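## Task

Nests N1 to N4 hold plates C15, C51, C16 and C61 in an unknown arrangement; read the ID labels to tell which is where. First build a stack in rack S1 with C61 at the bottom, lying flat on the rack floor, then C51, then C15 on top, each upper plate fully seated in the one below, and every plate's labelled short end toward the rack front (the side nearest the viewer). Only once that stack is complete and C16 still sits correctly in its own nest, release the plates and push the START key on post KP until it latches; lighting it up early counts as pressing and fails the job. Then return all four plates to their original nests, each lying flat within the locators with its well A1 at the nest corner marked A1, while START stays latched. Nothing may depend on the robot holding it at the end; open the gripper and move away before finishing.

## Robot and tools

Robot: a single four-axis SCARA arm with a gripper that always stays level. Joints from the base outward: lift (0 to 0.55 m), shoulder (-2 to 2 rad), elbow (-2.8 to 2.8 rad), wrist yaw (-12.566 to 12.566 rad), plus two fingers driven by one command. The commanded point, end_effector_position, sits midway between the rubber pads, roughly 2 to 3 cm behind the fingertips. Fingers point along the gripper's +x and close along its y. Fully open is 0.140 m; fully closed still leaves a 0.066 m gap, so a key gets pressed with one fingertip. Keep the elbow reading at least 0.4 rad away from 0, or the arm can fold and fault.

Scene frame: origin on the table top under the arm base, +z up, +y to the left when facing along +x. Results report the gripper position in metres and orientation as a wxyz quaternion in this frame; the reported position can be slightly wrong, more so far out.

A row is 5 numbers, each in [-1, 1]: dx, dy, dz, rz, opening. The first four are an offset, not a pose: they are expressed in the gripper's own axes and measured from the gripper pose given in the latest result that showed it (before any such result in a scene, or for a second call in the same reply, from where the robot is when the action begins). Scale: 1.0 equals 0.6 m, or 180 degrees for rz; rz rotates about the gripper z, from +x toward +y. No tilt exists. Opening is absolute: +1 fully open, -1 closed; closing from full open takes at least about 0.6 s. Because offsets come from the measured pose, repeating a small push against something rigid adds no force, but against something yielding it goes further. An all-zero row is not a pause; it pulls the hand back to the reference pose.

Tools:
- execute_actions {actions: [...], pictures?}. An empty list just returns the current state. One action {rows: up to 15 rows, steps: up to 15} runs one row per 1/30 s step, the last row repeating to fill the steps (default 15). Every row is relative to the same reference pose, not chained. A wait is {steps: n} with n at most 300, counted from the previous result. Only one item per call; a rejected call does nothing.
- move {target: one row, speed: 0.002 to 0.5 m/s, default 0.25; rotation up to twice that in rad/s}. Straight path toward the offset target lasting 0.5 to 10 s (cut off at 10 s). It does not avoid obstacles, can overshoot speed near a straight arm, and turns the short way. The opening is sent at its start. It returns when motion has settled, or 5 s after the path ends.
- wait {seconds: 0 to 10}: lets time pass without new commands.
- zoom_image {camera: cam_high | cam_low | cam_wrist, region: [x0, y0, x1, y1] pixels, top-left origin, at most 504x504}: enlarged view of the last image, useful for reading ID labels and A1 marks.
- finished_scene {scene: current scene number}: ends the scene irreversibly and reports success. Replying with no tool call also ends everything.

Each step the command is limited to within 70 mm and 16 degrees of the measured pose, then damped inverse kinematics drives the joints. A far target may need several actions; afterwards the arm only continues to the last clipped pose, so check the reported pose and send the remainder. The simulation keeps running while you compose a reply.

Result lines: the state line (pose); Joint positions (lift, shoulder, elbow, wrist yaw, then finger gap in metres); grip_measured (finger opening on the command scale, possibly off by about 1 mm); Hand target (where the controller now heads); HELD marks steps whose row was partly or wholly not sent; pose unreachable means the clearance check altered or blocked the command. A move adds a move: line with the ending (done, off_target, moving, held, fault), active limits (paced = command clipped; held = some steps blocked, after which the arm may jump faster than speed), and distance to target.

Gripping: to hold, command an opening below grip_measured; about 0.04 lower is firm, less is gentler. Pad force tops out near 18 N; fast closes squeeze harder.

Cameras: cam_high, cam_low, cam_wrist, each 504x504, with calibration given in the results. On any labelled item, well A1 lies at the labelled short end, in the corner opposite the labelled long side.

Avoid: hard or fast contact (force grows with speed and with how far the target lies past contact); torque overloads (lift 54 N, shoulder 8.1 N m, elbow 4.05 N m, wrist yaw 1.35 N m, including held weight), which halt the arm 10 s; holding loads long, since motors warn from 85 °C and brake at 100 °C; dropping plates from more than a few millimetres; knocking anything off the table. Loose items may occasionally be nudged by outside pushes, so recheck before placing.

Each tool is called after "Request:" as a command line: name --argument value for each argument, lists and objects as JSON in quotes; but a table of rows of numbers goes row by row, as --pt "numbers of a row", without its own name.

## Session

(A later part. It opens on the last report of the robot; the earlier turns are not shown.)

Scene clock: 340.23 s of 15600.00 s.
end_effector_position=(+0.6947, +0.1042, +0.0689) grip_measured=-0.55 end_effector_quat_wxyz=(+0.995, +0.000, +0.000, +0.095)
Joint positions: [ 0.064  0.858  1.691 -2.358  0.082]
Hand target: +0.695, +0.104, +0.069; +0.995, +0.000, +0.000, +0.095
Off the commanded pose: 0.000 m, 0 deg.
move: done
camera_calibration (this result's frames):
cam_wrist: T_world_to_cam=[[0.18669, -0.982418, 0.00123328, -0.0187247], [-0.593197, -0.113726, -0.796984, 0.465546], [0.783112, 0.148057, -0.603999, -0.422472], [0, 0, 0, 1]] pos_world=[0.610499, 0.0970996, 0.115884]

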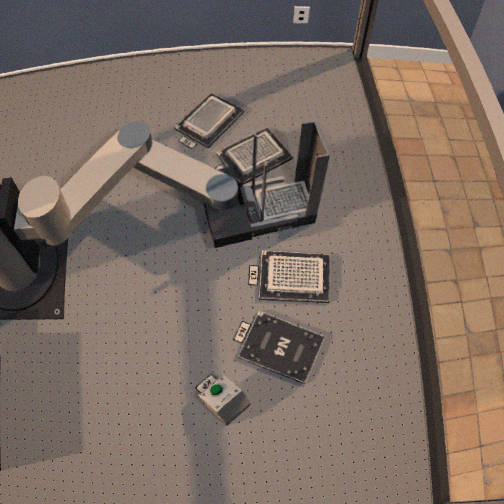

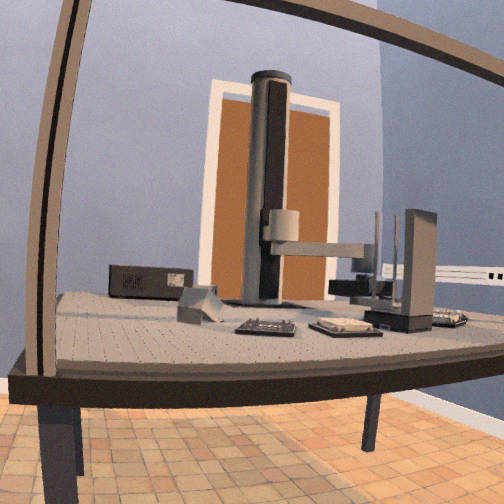

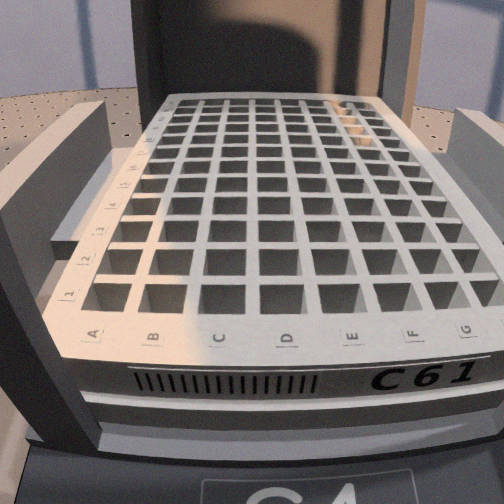

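Request:
move --target '[0.0003, 0, -0.0025, 0, -0.6]' --speed 0.01

Request:
zoom_image --camera "cam_wrist" --region '[210, 270, 294, 330]'

Request:
execute_actions --actions '[{"rows": [[0,0,0,0,-0.55],[0,0,0,0,-0.52],[0,0,0,0,-0.48],[0,0,0,0,-0.3],[0,0,0,0,0]], "steps": 12}]'

Request:
zoom_image --camera "cam_wrist" --region '[210, 270, 294, 330]'

Request:
move --target '[-0.1917, 0, 0, 0, 0]' --speed 0.35

Request:
move --target '[-0.0007, -0.2337, 0, -0.1020, 0]' --speed 0.45

Request:
move --target '[0.1667, 0, -0.0562, 0, 0]' --speed 0.3

Request:
zoom_image --camera "cam_wrist" --region '[210, 270, 294, 330]'

Request:
zoom_image --camera "cam_wrist" --region '[120, 70, 220, 160]'

Request:
zoom_image --camera "cam_wrist" --region '[340, 70, 440, 160]'

Scene clock: 373.33 s of 15600.00 s.
end_effector_position=(+0.6948, +0.1044, +0.0674) grip_measured=-0.55 end_effector_quat_wxyz=(+0.995, +0.000, +0.000, +0.096)
Joint positions: [ 0.062  0.857  1.692 -2.358  0.082]
Hand target: +0.695, +0.104, +0.067; +0.995, +0.000, +0.000, +0.095
Off the commanded pose: 0.000 m, 0 deg.
After step 90, 29.40 s passed at rest.
move: done
camera_calibration (this result's frames):
cam_wrist: T_world_to_cam=[[0.18727, -0.982308, 0.00123328, -0.0189719], [-0.59313, -0.114077, -0.796984, 0.46445], [0.783024, 0.14852, -0.603999, -0.423478], [0, 0, 0, 1]] pos_world=[0.610626, 0.0972415, 0.114402]

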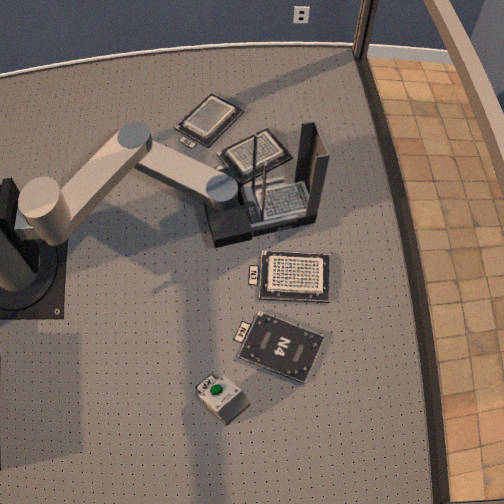

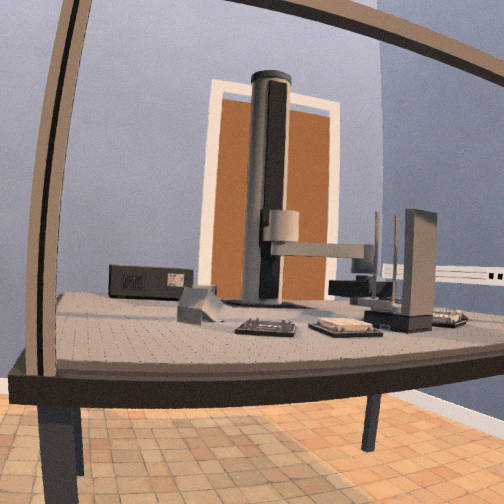

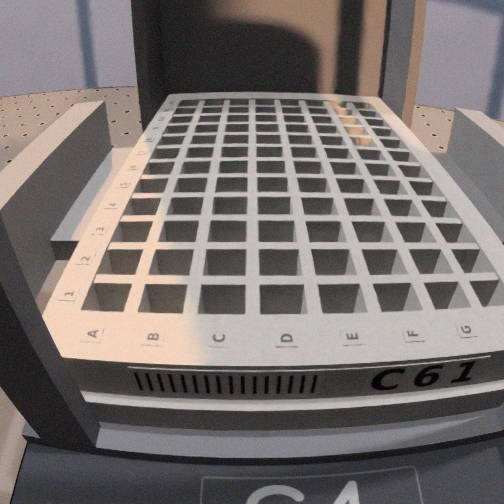

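Region (210, 270, 294, 330) of cam_wrist's 504x504 image, scaled by 6.000, with more detail than that image has; it fills the top 360 rows of this view, and the rest is white.

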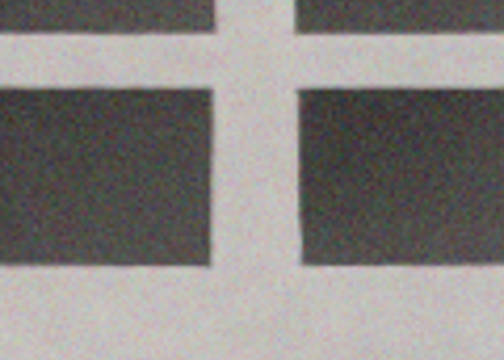

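Scene clock: 373.73 s of 15600.00 s.
end_effector_position=(+0.6948, +0.1044, +0.0674) grip_measured=+0.00 end_effector_quat_wxyz=(+0.995, +0.000, +0.000, +0.096)
Joint positions: [ 0.062  0.857  1.692 -2.358  0.103]
Hand target: +0.695, +0.104, +0.067; +0.995, +0.000, +0.000, +0.096
Off the commanded pose: 0.000 m, 0 deg.
Steps of this call (steps 1 to 12: all 12 steps of this action). Readings (end_effector_position):
1: (+0.6948, +0.1044, +0.0674)
2: (+0.6948, +0.1044, +0.0674)
4: (+0.6948, +0.1044, +0.0674)
8: (+0.6948, +0.1044, +0.0674)
12: the state above
camera_calibration (this result's frames):
cam_wrist: T_world_to_cam=[[0.187293, -0.982303, 0.00123328, -0.0189747], [-0.593127, -0.114091, -0.796984, 0.464449], [0.783021, 0.148538, -0.603999, -0.423477], [0, 0, 0, 1]] pos_world=[0.610623, 0.0972531, 0.114402]

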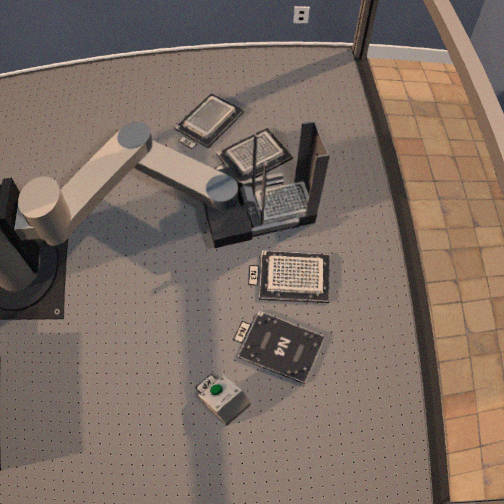

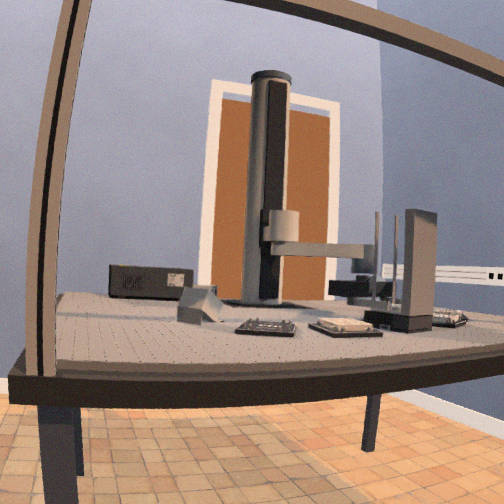

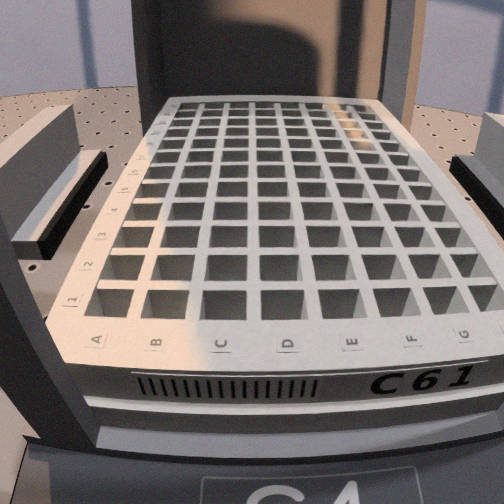

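Region (210, 270, 294, 330) of cam_wrist's 504x504 image, scaled by 6.000, with more detail than that image has; it fills the top 360 rows of this view, and the rest is white.

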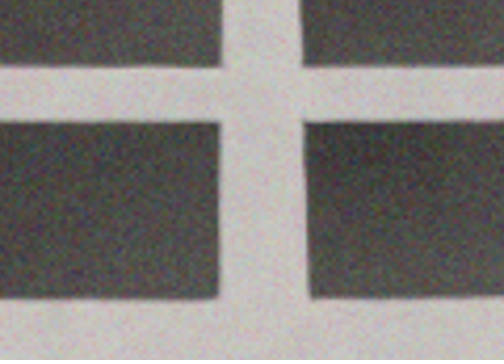

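Scene clock: 374.77 s of 15600.00 s.
end_effector_position=(+0.5819, +0.0826, +0.0674) grip_measured=+0.00 end_effector_quat_wxyz=(+0.995, +0.000, +0.000, +0.095)
Joint positions: [ 0.062  1.099  1.106 -2.013  0.103]
Hand target: +0.582, +0.083, +0.067; +0.995, +0.000, +0.000, +0.096
Off the commanded pose: 0.000 m, 0 deg.
move: done
camera_calibration (this result's frames):
cam_wrist: T_world_to_cam=[[0.186886, -0.982381, 0.00123328, -0.0190562], [-0.593174, -0.113844, -0.796984, 0.394959], [0.783082, 0.148213, -0.603999, -0.331807], [0, 0, 0, 1]] pos_world=[0.497673, 0.0754216, 0.114389]

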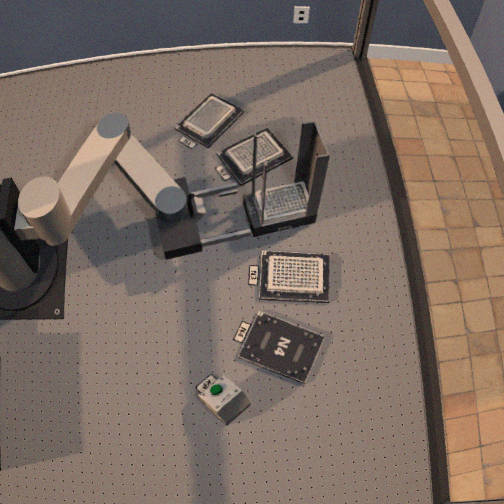

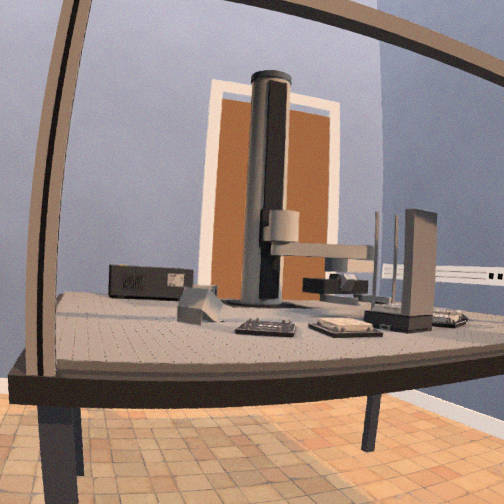

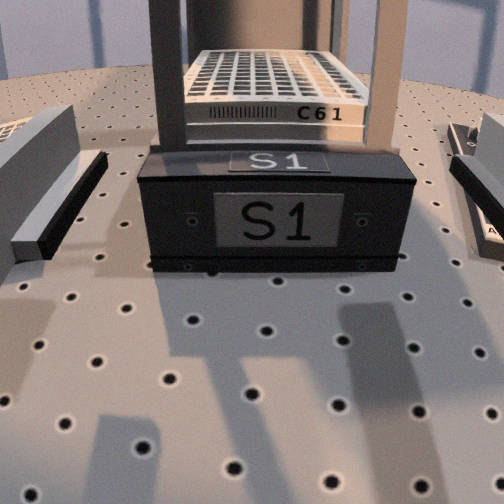

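Scene clock: 375.63 s of 15600.00 s.
end_effector_position=(+0.6080, -0.0553, +0.0674) grip_measured=+0.00 end_effector_quat_wxyz=(+0.998, +0.000, +0.000, -0.065)
Joint positions: [ 0.062  0.731  1.205 -2.066  0.103]
Hand target: +0.608, -0.055, +0.067; +0.998, +0.000, +0.000, -0.065
Off the commanded pose: 0.000 m, 0 deg.
move: done
camera_calibration (this result's frames):
cam_wrist: T_world_to_cam=[[-0.132132, -0.991231, 0.00123328, 0.0340953], [-0.598834, 0.0788337, -0.796984, 0.408875], [0.789898, -0.106046, -0.603999, -0.350062], [0, 0, 0, 1]] pos_world=[0.525867, -0.0355595, 0.114388]

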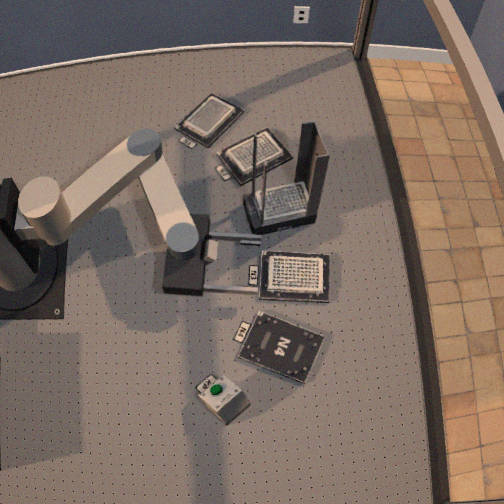

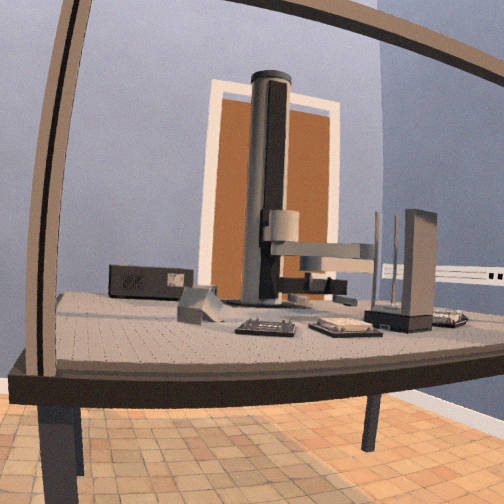

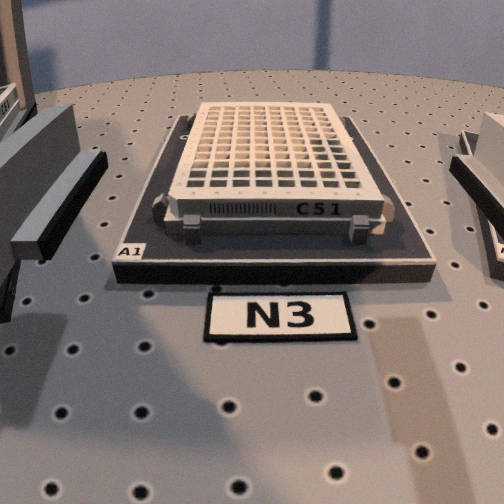

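Scene clock: 376.43 s of 15600.00 s.
end_effector_position=(+0.7072, -0.0682, +0.0336) grip_measured=+0.00 end_effector_quat_wxyz=(+0.998, +0.000, +0.000, -0.064)
Joint positions: [ 0.029  0.513  1.73  -2.372  0.103]
Hand target: +0.707, -0.068, +0.034; +0.998, +0.000, +0.000, -0.065
Off the commanded pose: 0.000 m, 0 deg.
move: done
camera_calibration (this result's frames):
cam_wrist: T_world_to_cam=[[-0.131656, -0.991295, 0.00123328, 0.0341061], [-0.598871, 0.0785457, -0.796984, 0.442393], [0.789949, -0.105666, -0.603999, -0.450192], [0, 0, 0, 1]] pos_world=[0.625055, -0.0485089, 0.0806222]

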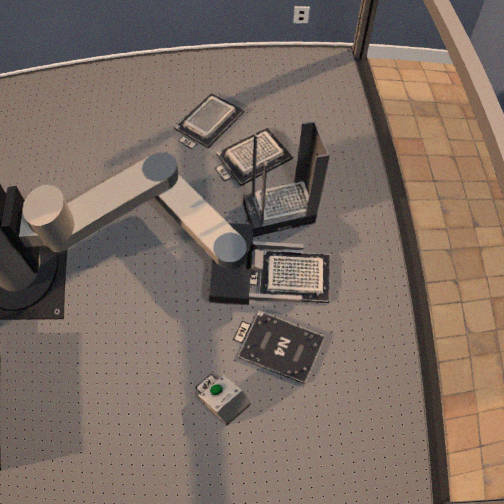

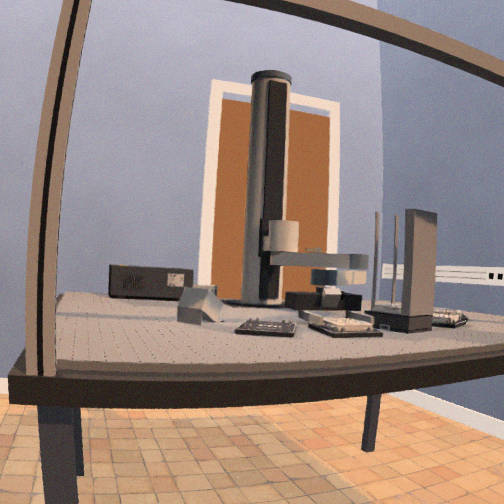

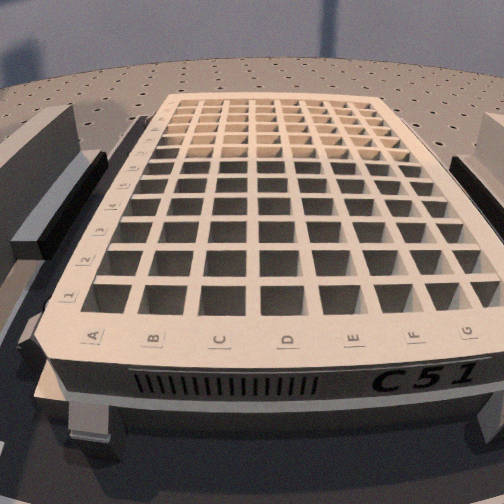

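Region (210, 270, 294, 330) of cam_wrist's 504x504 image, scaled by 6.000, with more detail than that image has; it fills the top 360 rows of this view, and the rest is white.

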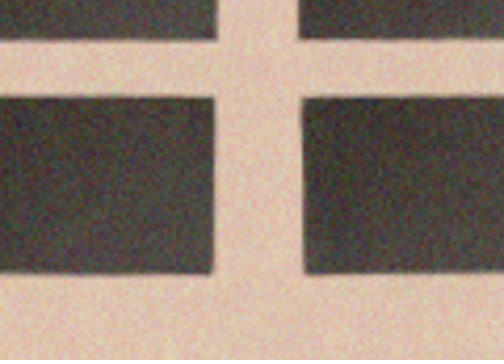

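Region (120, 70, 220, 160) of cam_wrist's 504x504 image, scaled by 5.040, with more detail than that image has; it fills the top 454 rows of this view, and the rest is white.

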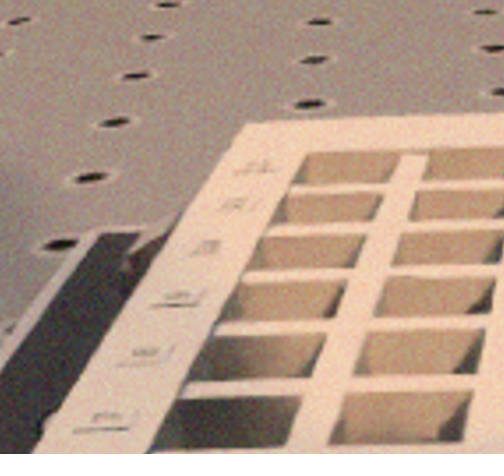

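Region (340, 70, 440, 160) of cam_wrist's 504x504 image, scaled by 5.040, with more detail than that image has; it fills the top 454 rows of this view, and the rest is white.

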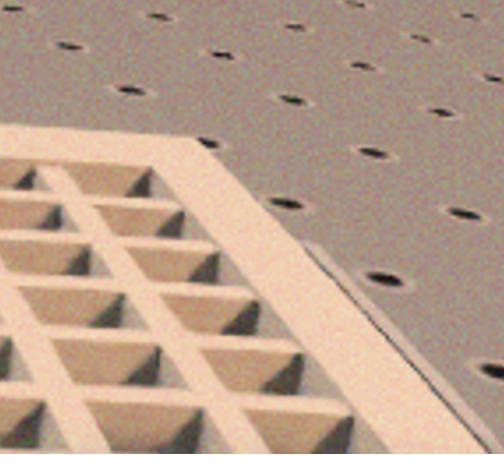

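Request:
execute_actions --actions '[{"rows": [[0,0,0,0,-0.3],[0,0,0,0,-0.42],[0,0,0,0,-0.42],[0,0,0,0,-0.45],[0,0,0,0,-0.47],[0,0,0,0,-0.49],[0,0,0,0,-0.51],[0,0,0,0,-0.53],[0,0,0,0,-0.55],[0,0,0,0,-0.57],[0,0,0,0,-0.585],[0,0,0,0,-0.6]], "steps": 15}]' --pictures false

Request:
move --target '[0, 0, 0.4807, 0, -0.6]' --speed 0.4

Request:
move --target '[-0.0567, 0.2822, 0, 0.1018, -0.6]' --speed 0.4

Request:
move --target '[0, 0, -0.3983, 0, -0.6]' --speed 0.35

Request:
move --target '[0, 0, -0.0057, 0, -0.6]' --speed 0.01

Request:
zoom_image --camera "cam_wrist" --region '[210, 270, 294, 330]'

Request:
execute_actions --actions '[{"rows": [[0,0,0,0,-0.55],[0,0,0,0,-0.52],[0,0,0,0,-0.48],[0,0,0,0,-0.3],[0,0,0,0,0]], "steps": 12}]'

Request:
zoom_image --camera "cam_wrist" --region '[210, 270, 294, 330]'

Request:
zoom_image --camera "cam_wrist" --region '[150, 80, 400, 130]'

Request:
move --target '[-0.1917, 0, 0, 0, 0]' --speed 0.35

Request:
zoom_image --camera "cam_wrist" --region '[150, 40, 410, 190]'

Request:
move --target '[-0.0053, 0.2457, 0, 0.1003, 0]' --speed 0.45

Request:
move --target '[0.1667, 0, -0.0766, 0, 0]' --speed 0.3

Request:
zoom_image --camera "cam_wrist" --region '[210, 270, 294, 330]'

Request:
zoom_image --camera "cam_wrist" --region '[120, 70, 220, 160]'

Request:
zoom_image --camera "cam_wrist" --region '[340, 70, 440, 160]'

Scene clock: 408.23 s of 15600.00 s.
end_effector_position=(+0.7072, -0.0682, +0.0336) grip_measured=-0.55 end_effector_quat_wxyz=(+0.998, +0.000, +0.000, -0.064)
Joint positions: [ 0.029  0.513  1.73  -2.372  0.082]
Hand target: +0.707, -0.068, +0.034; +0.998, +0.000, +0.000, -0.064
Off the commanded pose: 0.000 m, 0 deg.
Steps of this call (steps 1 to 90: nothing new was sent; then 28.30 s passed at rest; steps 91 to 105: all 15 steps of this action). Readings (end_effector_position):
91: (+0.7072, -0.0682, +0.0336)
92: (+0.7072, -0.0682, +0.0336)
94: (+0.7072, -0.0682, +0.0336)
98: (+0.7072, -0.0682, +0.0336)
105: the state above

Scene clock: 409.73 s of 15600.00 s.
end_effector_position=(+0.7072, -0.0682, +0.3221) grip_measured=-0.55 end_effector_quat_wxyz=(+0.998, +0.000, +0.000, -0.064)
Joint positions: [ 0.317  0.513  1.73  -2.372  0.082]
Hand target: +0.707, -0.068, +0.322; +0.998, +0.000, +0.000, -0.064
Off the commanded pose: 0.000 m, 0 deg.
move: done
camera_calibration (this result's frames):
cam_wrist: T_world_to_cam=[[-0.131669, -0.991293, 0.00123328, 0.0337538], [-0.59887, 0.0785535, -0.796984, 0.672288], [0.789948, -0.105676, -0.603999, -0.275967], [0, 0, 0, 1]] pos_world=[0.625058, -0.0485139, 0.369077]

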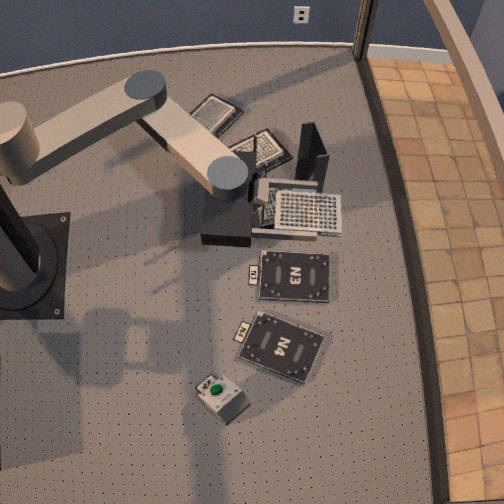

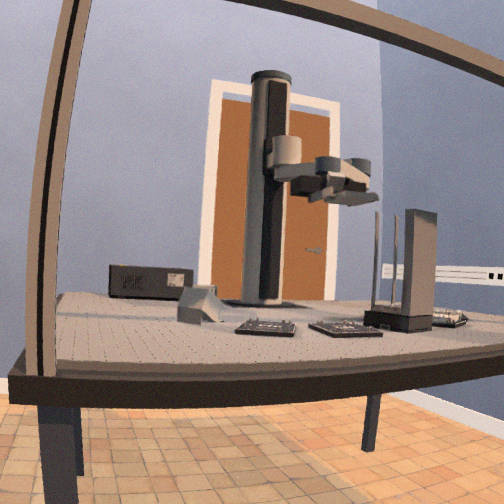

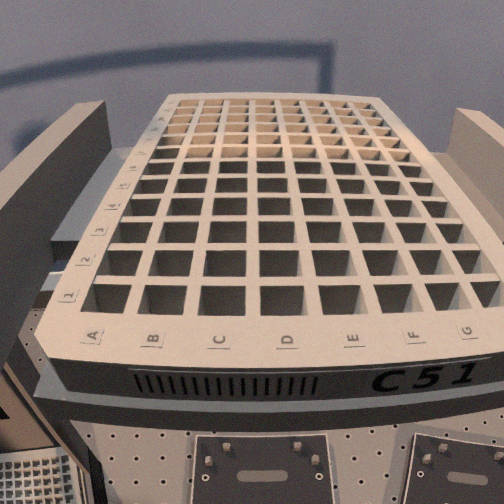

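Scene clock: 410.60 s of 15600.00 s.
end_effector_position=(+0.6953, +0.1043, +0.3221) grip_measured=-0.55 end_effector_quat_wxyz=(+0.995, +0.000, +0.000, +0.096)
Joint positions: [ 0.317  0.856  1.695 -2.359  0.082]
Hand target: +0.695, +0.104, +0.322; +0.995, +0.000, +0.000, +0.095
Off the commanded pose: 0.000 m, 0 deg.
move: done
camera_calibration (this result's frames):
cam_wrist: T_world_to_cam=[[0.187528, -0.982259, 0.00123328, -0.0196237], [-0.5931, -0.114232, -0.796984, 0.667692], [0.782985, 0.148725, -0.603999, -0.270014], [0, 0, 0, 1]] pos_world=[0.611105, 0.0971542, 0.369076]

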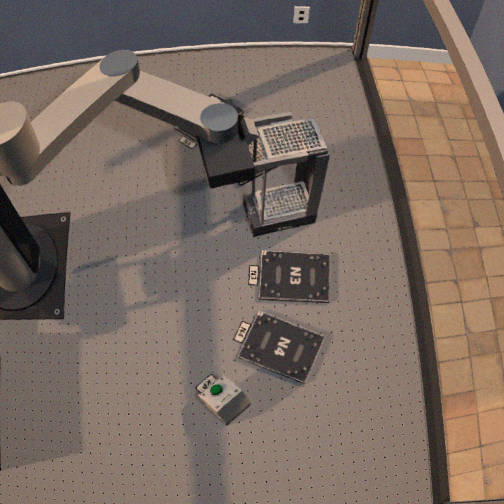

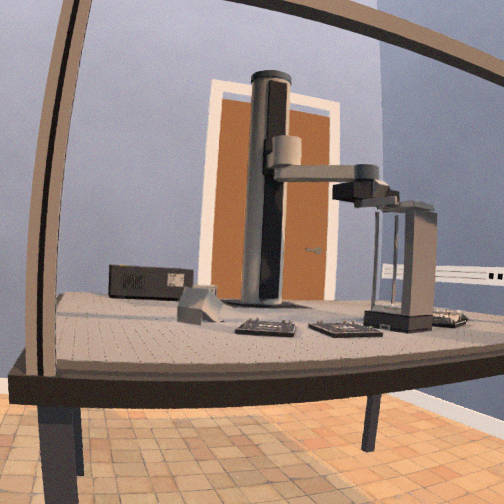

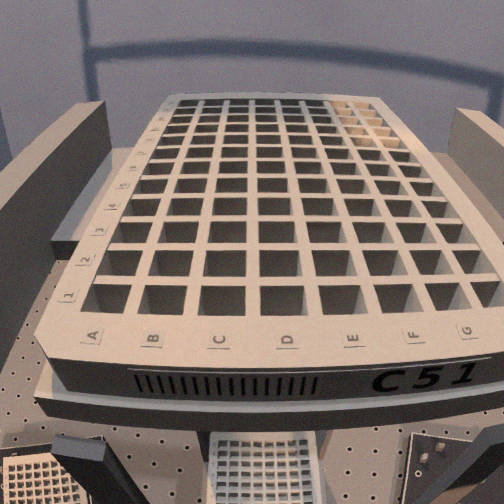

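Scene clock: 411.77 s of 15600.00 s.
end_effector_position=(+0.6953, +0.1043, +0.0830) grip_measured=-0.55 end_effector_quat_wxyz=(+0.995, +0.000, +0.000, +0.096)
Joint positions: [ 0.078  0.856  1.695 -2.359  0.082]
Hand target: +0.695, +0.104, +0.083; +0.995, +0.000, +0.000, +0.096
Off the commanded pose: 0.000 m, 0 deg.
move: done
camera_calibration (this result's frames):
cam_wrist: T_world_to_cam=[[0.187491, -0.982265, 0.00123328, -0.019315], [-0.593104, -0.11421, -0.796984, 0.47718], [0.782991, 0.148696, -0.603999, -0.414389], [0, 0, 0, 1]] pos_world=[0.611102, 0.0971444, 0.130038]

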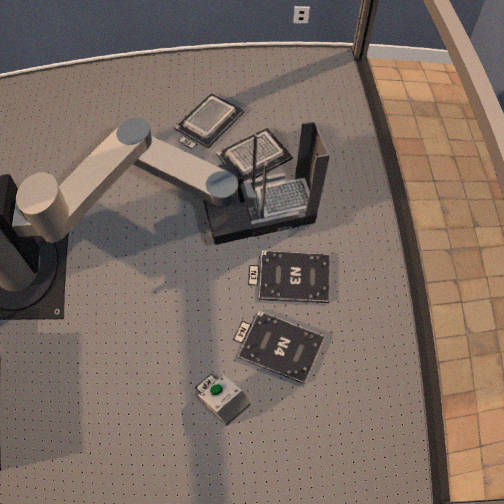

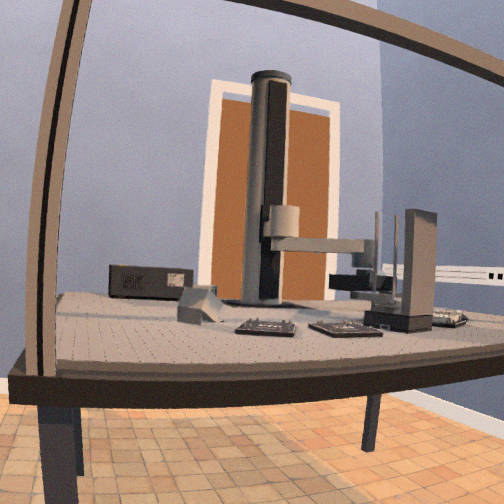

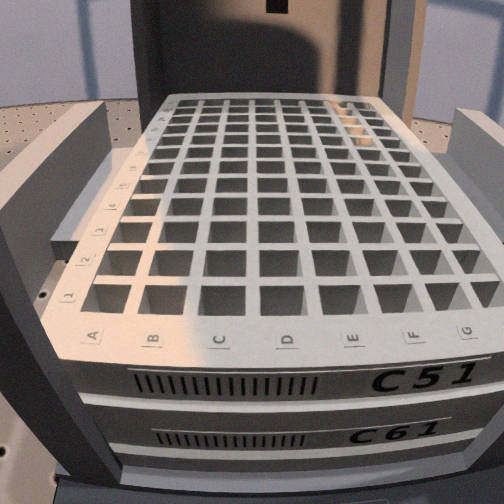

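Scene clock: 412.47 s of 15600.00 s.
end_effector_position=(+0.6953, +0.1043, +0.0796) grip_measured=-0.55 end_effector_quat_wxyz=(+0.995, +0.000, +0.000, +0.096)
Joint positions: [ 0.075  0.856  1.695 -2.359  0.082]
Hand target: +0.695, +0.104, +0.080; +0.995, +0.000, +0.000, +0.096
Off the commanded pose: 0.000 m, 0 deg.
move: done
camera_calibration (this result's frames):
cam_wrist: T_world_to_cam=[[0.187491, -0.982266, 0.00123328, -0.0193108], [-0.593104, -0.11421, -0.796984, 0.474452], [0.782991, 0.148696, -0.603999, -0.416457], [0, 0, 0, 1]] pos_world=[0.611102, 0.0971443, 0.126615]

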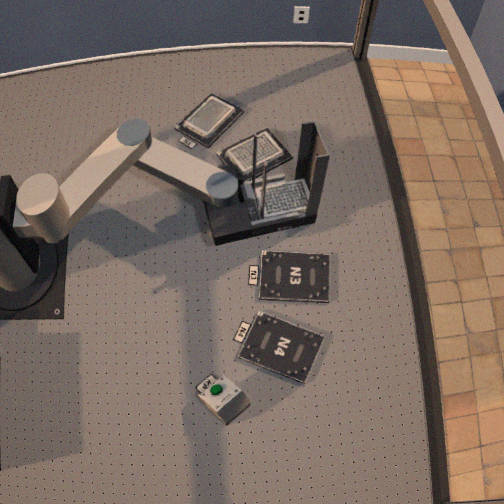

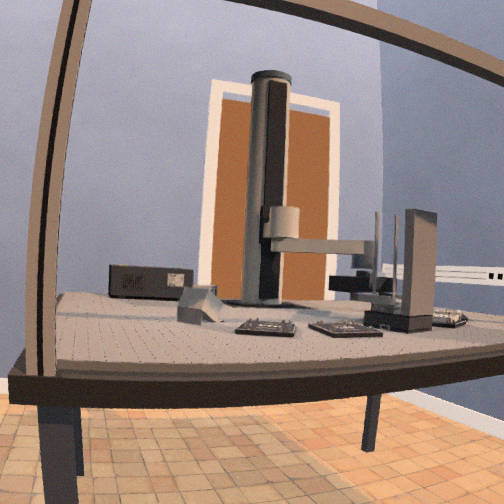

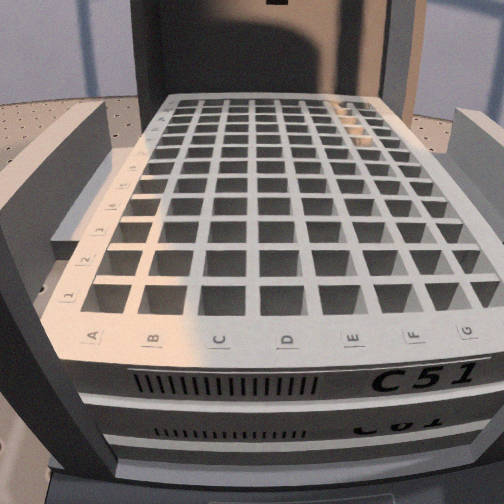

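Region (210, 270, 294, 330) of cam_wrist's 504x504 image, scaled by 6.000, with more detail than that image has; it fills the top 360 rows of this view, and the rest is white.

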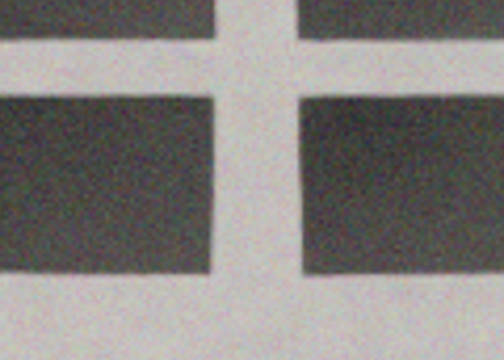

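Scene clock: 412.87 s of 15600.00 s.
end_effector_position=(+0.6953, +0.1043, +0.0796) grip_measured=+0.00 end_effector_quat_wxyz=(+0.995, +0.000, +0.000, +0.096)
Joint positions: [ 0.075  0.856  1.695 -2.359  0.103]
Hand target: +0.695, +0.104, +0.080; +0.995, +0.000, +0.000, +0.096
Off the commanded pose: 0.000 m, 0 deg.
Steps of this call (steps 1 to 12: all 12 steps of this action). Readings (end_effector_position):
1: (+0.6953, +0.1043, +0.0796)
2: (+0.6953, +0.1043, +0.0796)
4: (+0.6953, +0.1043, +0.0796)
8: (+0.6953, +0.1043, +0.0796)
12: the state above
camera_calibration (this result's frames):
cam_wrist: T_world_to_cam=[[0.18749, -0.982266, 0.00123328, -0.0193099], [-0.593104, -0.114209, -0.796984, 0.474452], [0.782991, 0.148695, -0.603999, -0.416457], [0, 0, 0, 1]] pos_world=[0.611102, 0.0971444, 0.126615]

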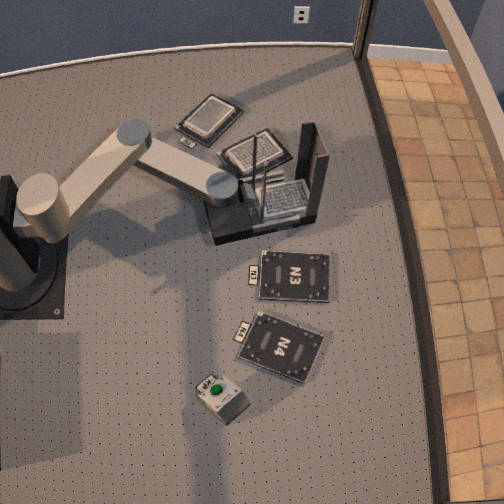

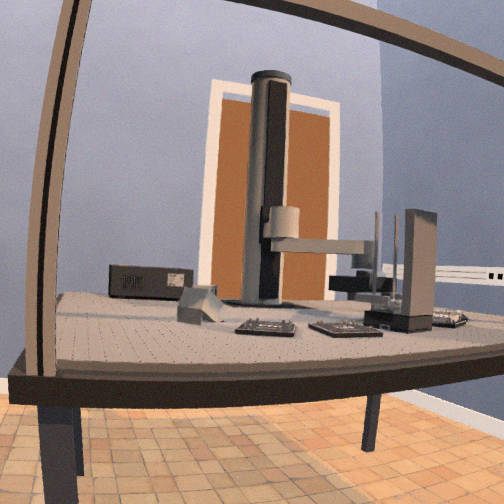

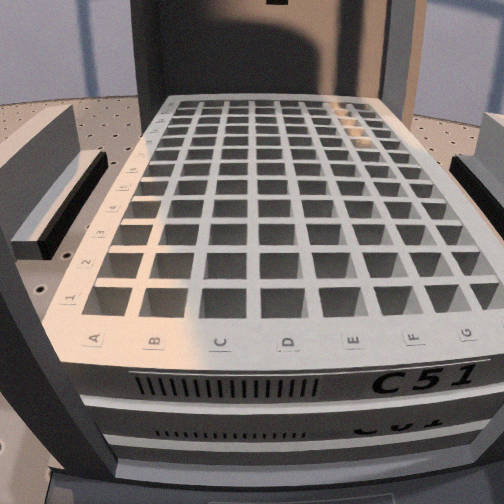

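Region (210, 270, 294, 330) of cam_wrist's 504x504 image, scaled by 6.000, with more detail than that image has; it fills the top 360 rows of this view, and the rest is white.

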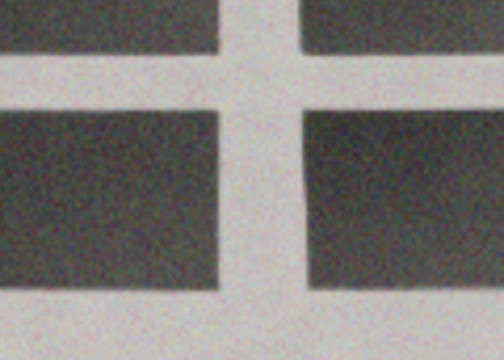

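Region (150, 80, 400, 130) of cam_wrist's 504x504 image, scaled by 2.016, with more detail than that image has; it fills the top 101 rows of this view, and the rest is white.

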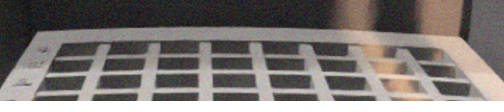

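Scene clock: 413.90 s of 15600.00 s.
end_effector_position=(+0.5824, +0.0824, +0.0796) grip_measured=+0.00 end_effector_quat_wxyz=(+0.995, +0.000, +0.000, +0.095)
Joint positions: [ 0.075  1.097  1.108 -2.014  0.103]
Hand target: +0.582, +0.082, +0.080; +0.995, +0.000, +0.000, +0.096
Off the commanded pose: 0.000 m, 0 deg.
move: done
camera_calibration (this result's frames):
cam_wrist: T_world_to_cam=[[0.187083, -0.982343, 0.00123328, -0.0193915], [-0.593151, -0.113963, -0.796984, 0.404962], [0.783053, 0.14837, -0.603999, -0.324786], [0, 0, 0, 1]] pos_world=[0.498156, 0.0752904, 0.126601]

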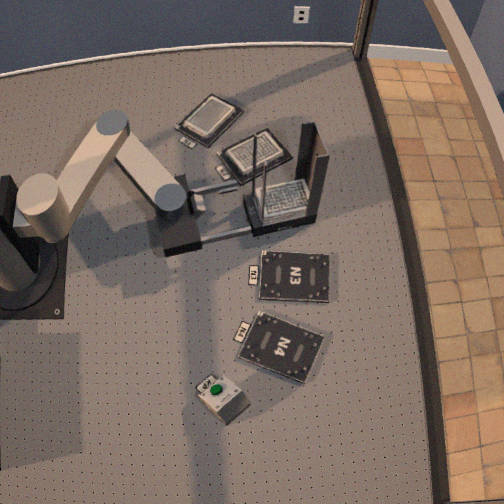

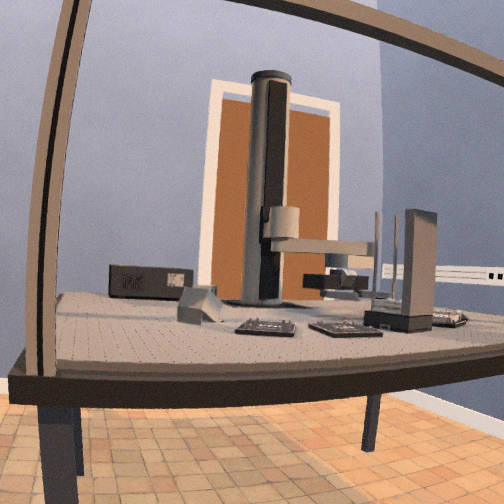

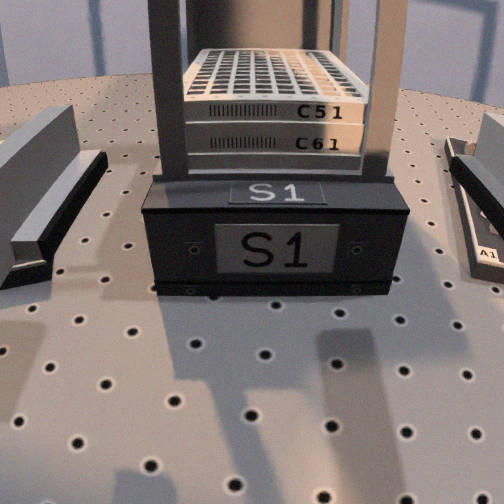

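Region (150, 40, 410, 190) of cam_wrist's 504x504 image, scaled by 1.938, with more detail than that image has; it fills the top 291 rows of this view, and the rest is white.

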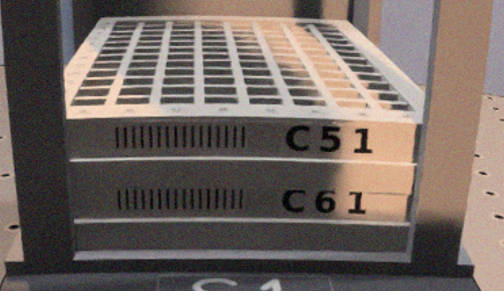

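Scene clock: 414.70 s of 15600.00 s.
end_effector_position=(+0.5512, +0.2268, +0.0796) grip_measured=+0.00 end_effector_quat_wxyz=(+0.968, +0.000, +0.000, +0.251)
Joint positions: [ 0.075  1.411  1.218 -2.122  0.103]
Hand target: +0.551, +0.227, +0.080; +0.968, +0.000, +0.000, +0.250
Off the commanded pose: 0.000 m, 0 deg.
move: done
camera_calibration (this result's frames):
cam_wrist: T_world_to_cam=[[0.483085, -0.875573, 0.00123328, -0.0591015], [-0.528371, -0.292644, -0.796984, 0.407738], [0.698178, 0.384359, -0.603999, -0.328521], [0, 0, 0, 1]] pos_world=[0.473354, 0.193844, 0.126607]

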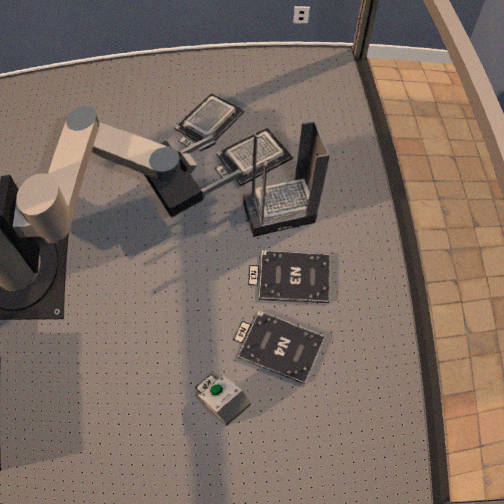

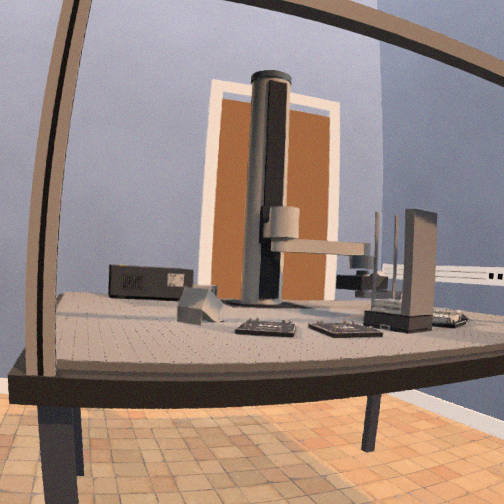

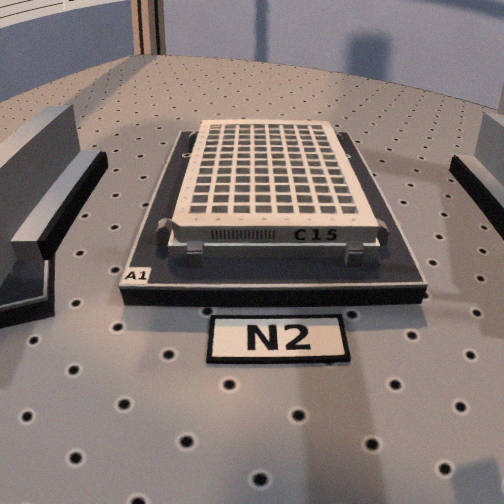

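Scene clock: 415.50 s of 15600.00 s.
end_effector_position=(+0.6386, +0.2754, +0.0336) grip_measured=+0.00 end_effector_quat_wxyz=(+0.968, +0.000, +0.000, +0.251)
Joint positions: [ 0.029  1.179  1.746 -2.418  0.103]
Hand target: +0.639, +0.275, +0.034; +0.968, +0.000, +0.000, +0.251
Off the commanded pose: 0.000 m, 0 deg.
move: done
camera_calibration (this result's frames):
cam_wrist: T_world_to_cam=[[0.483483, -0.875353, 0.00123328, -0.0590649], [-0.528238, -0.292884, -0.796984, 0.431474], [0.698004, 0.384677, -0.603999, -0.436011], [0, 0, 0, 1]] pos_world=[0.560815, 0.242393, 0.080601]

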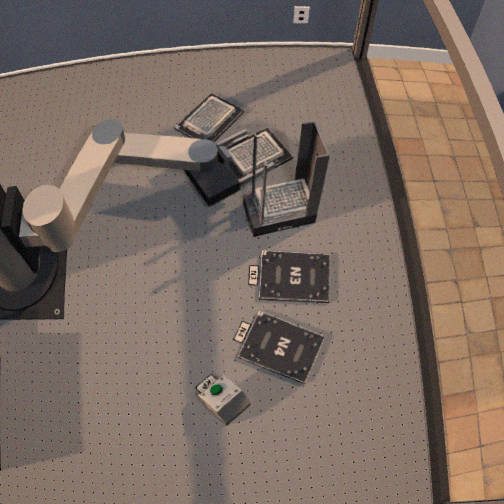

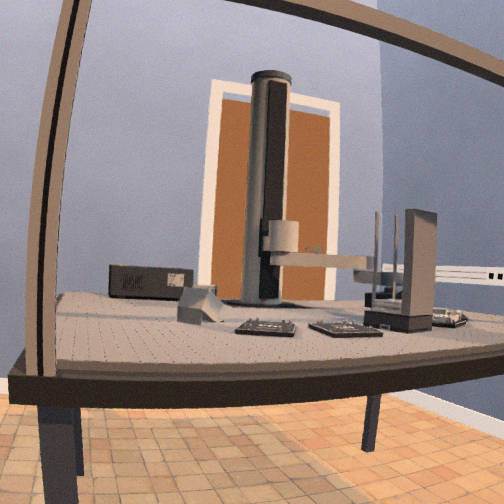

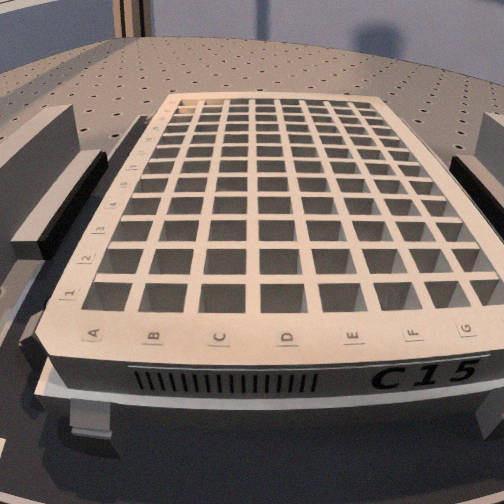

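Region (210, 270, 294, 330) of cam_wrist's 504x504 image, scaled by 6.000, with more detail than that image has; it fills the top 360 rows of this view, and the rest is white.

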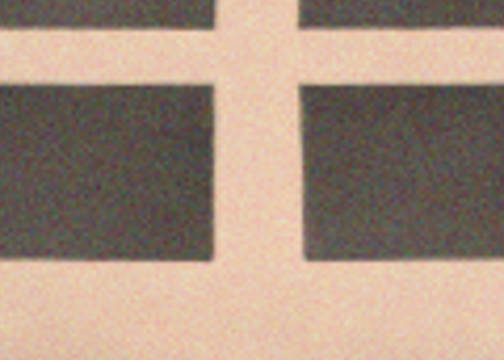

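Region (120, 70, 220, 160) of cam_wrist's 504x504 image, scaled by 5.040, with more detail than that image has; it fills the top 454 rows of this view, and the rest is white.

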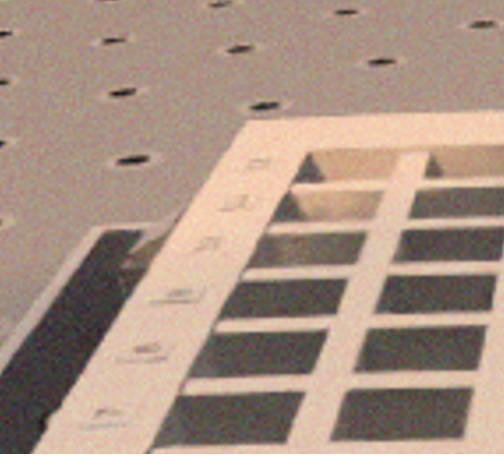

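Region (340, 70, 440, 160) of cam_wrist's 504x504 image, scaled by 5.040, with more detail than that image has; it fills the top 454 rows of this view, and the rest is white.

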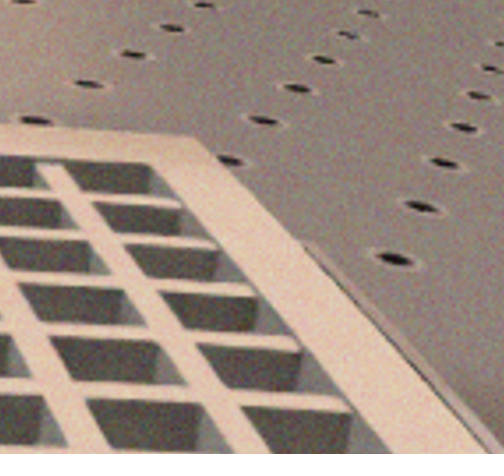

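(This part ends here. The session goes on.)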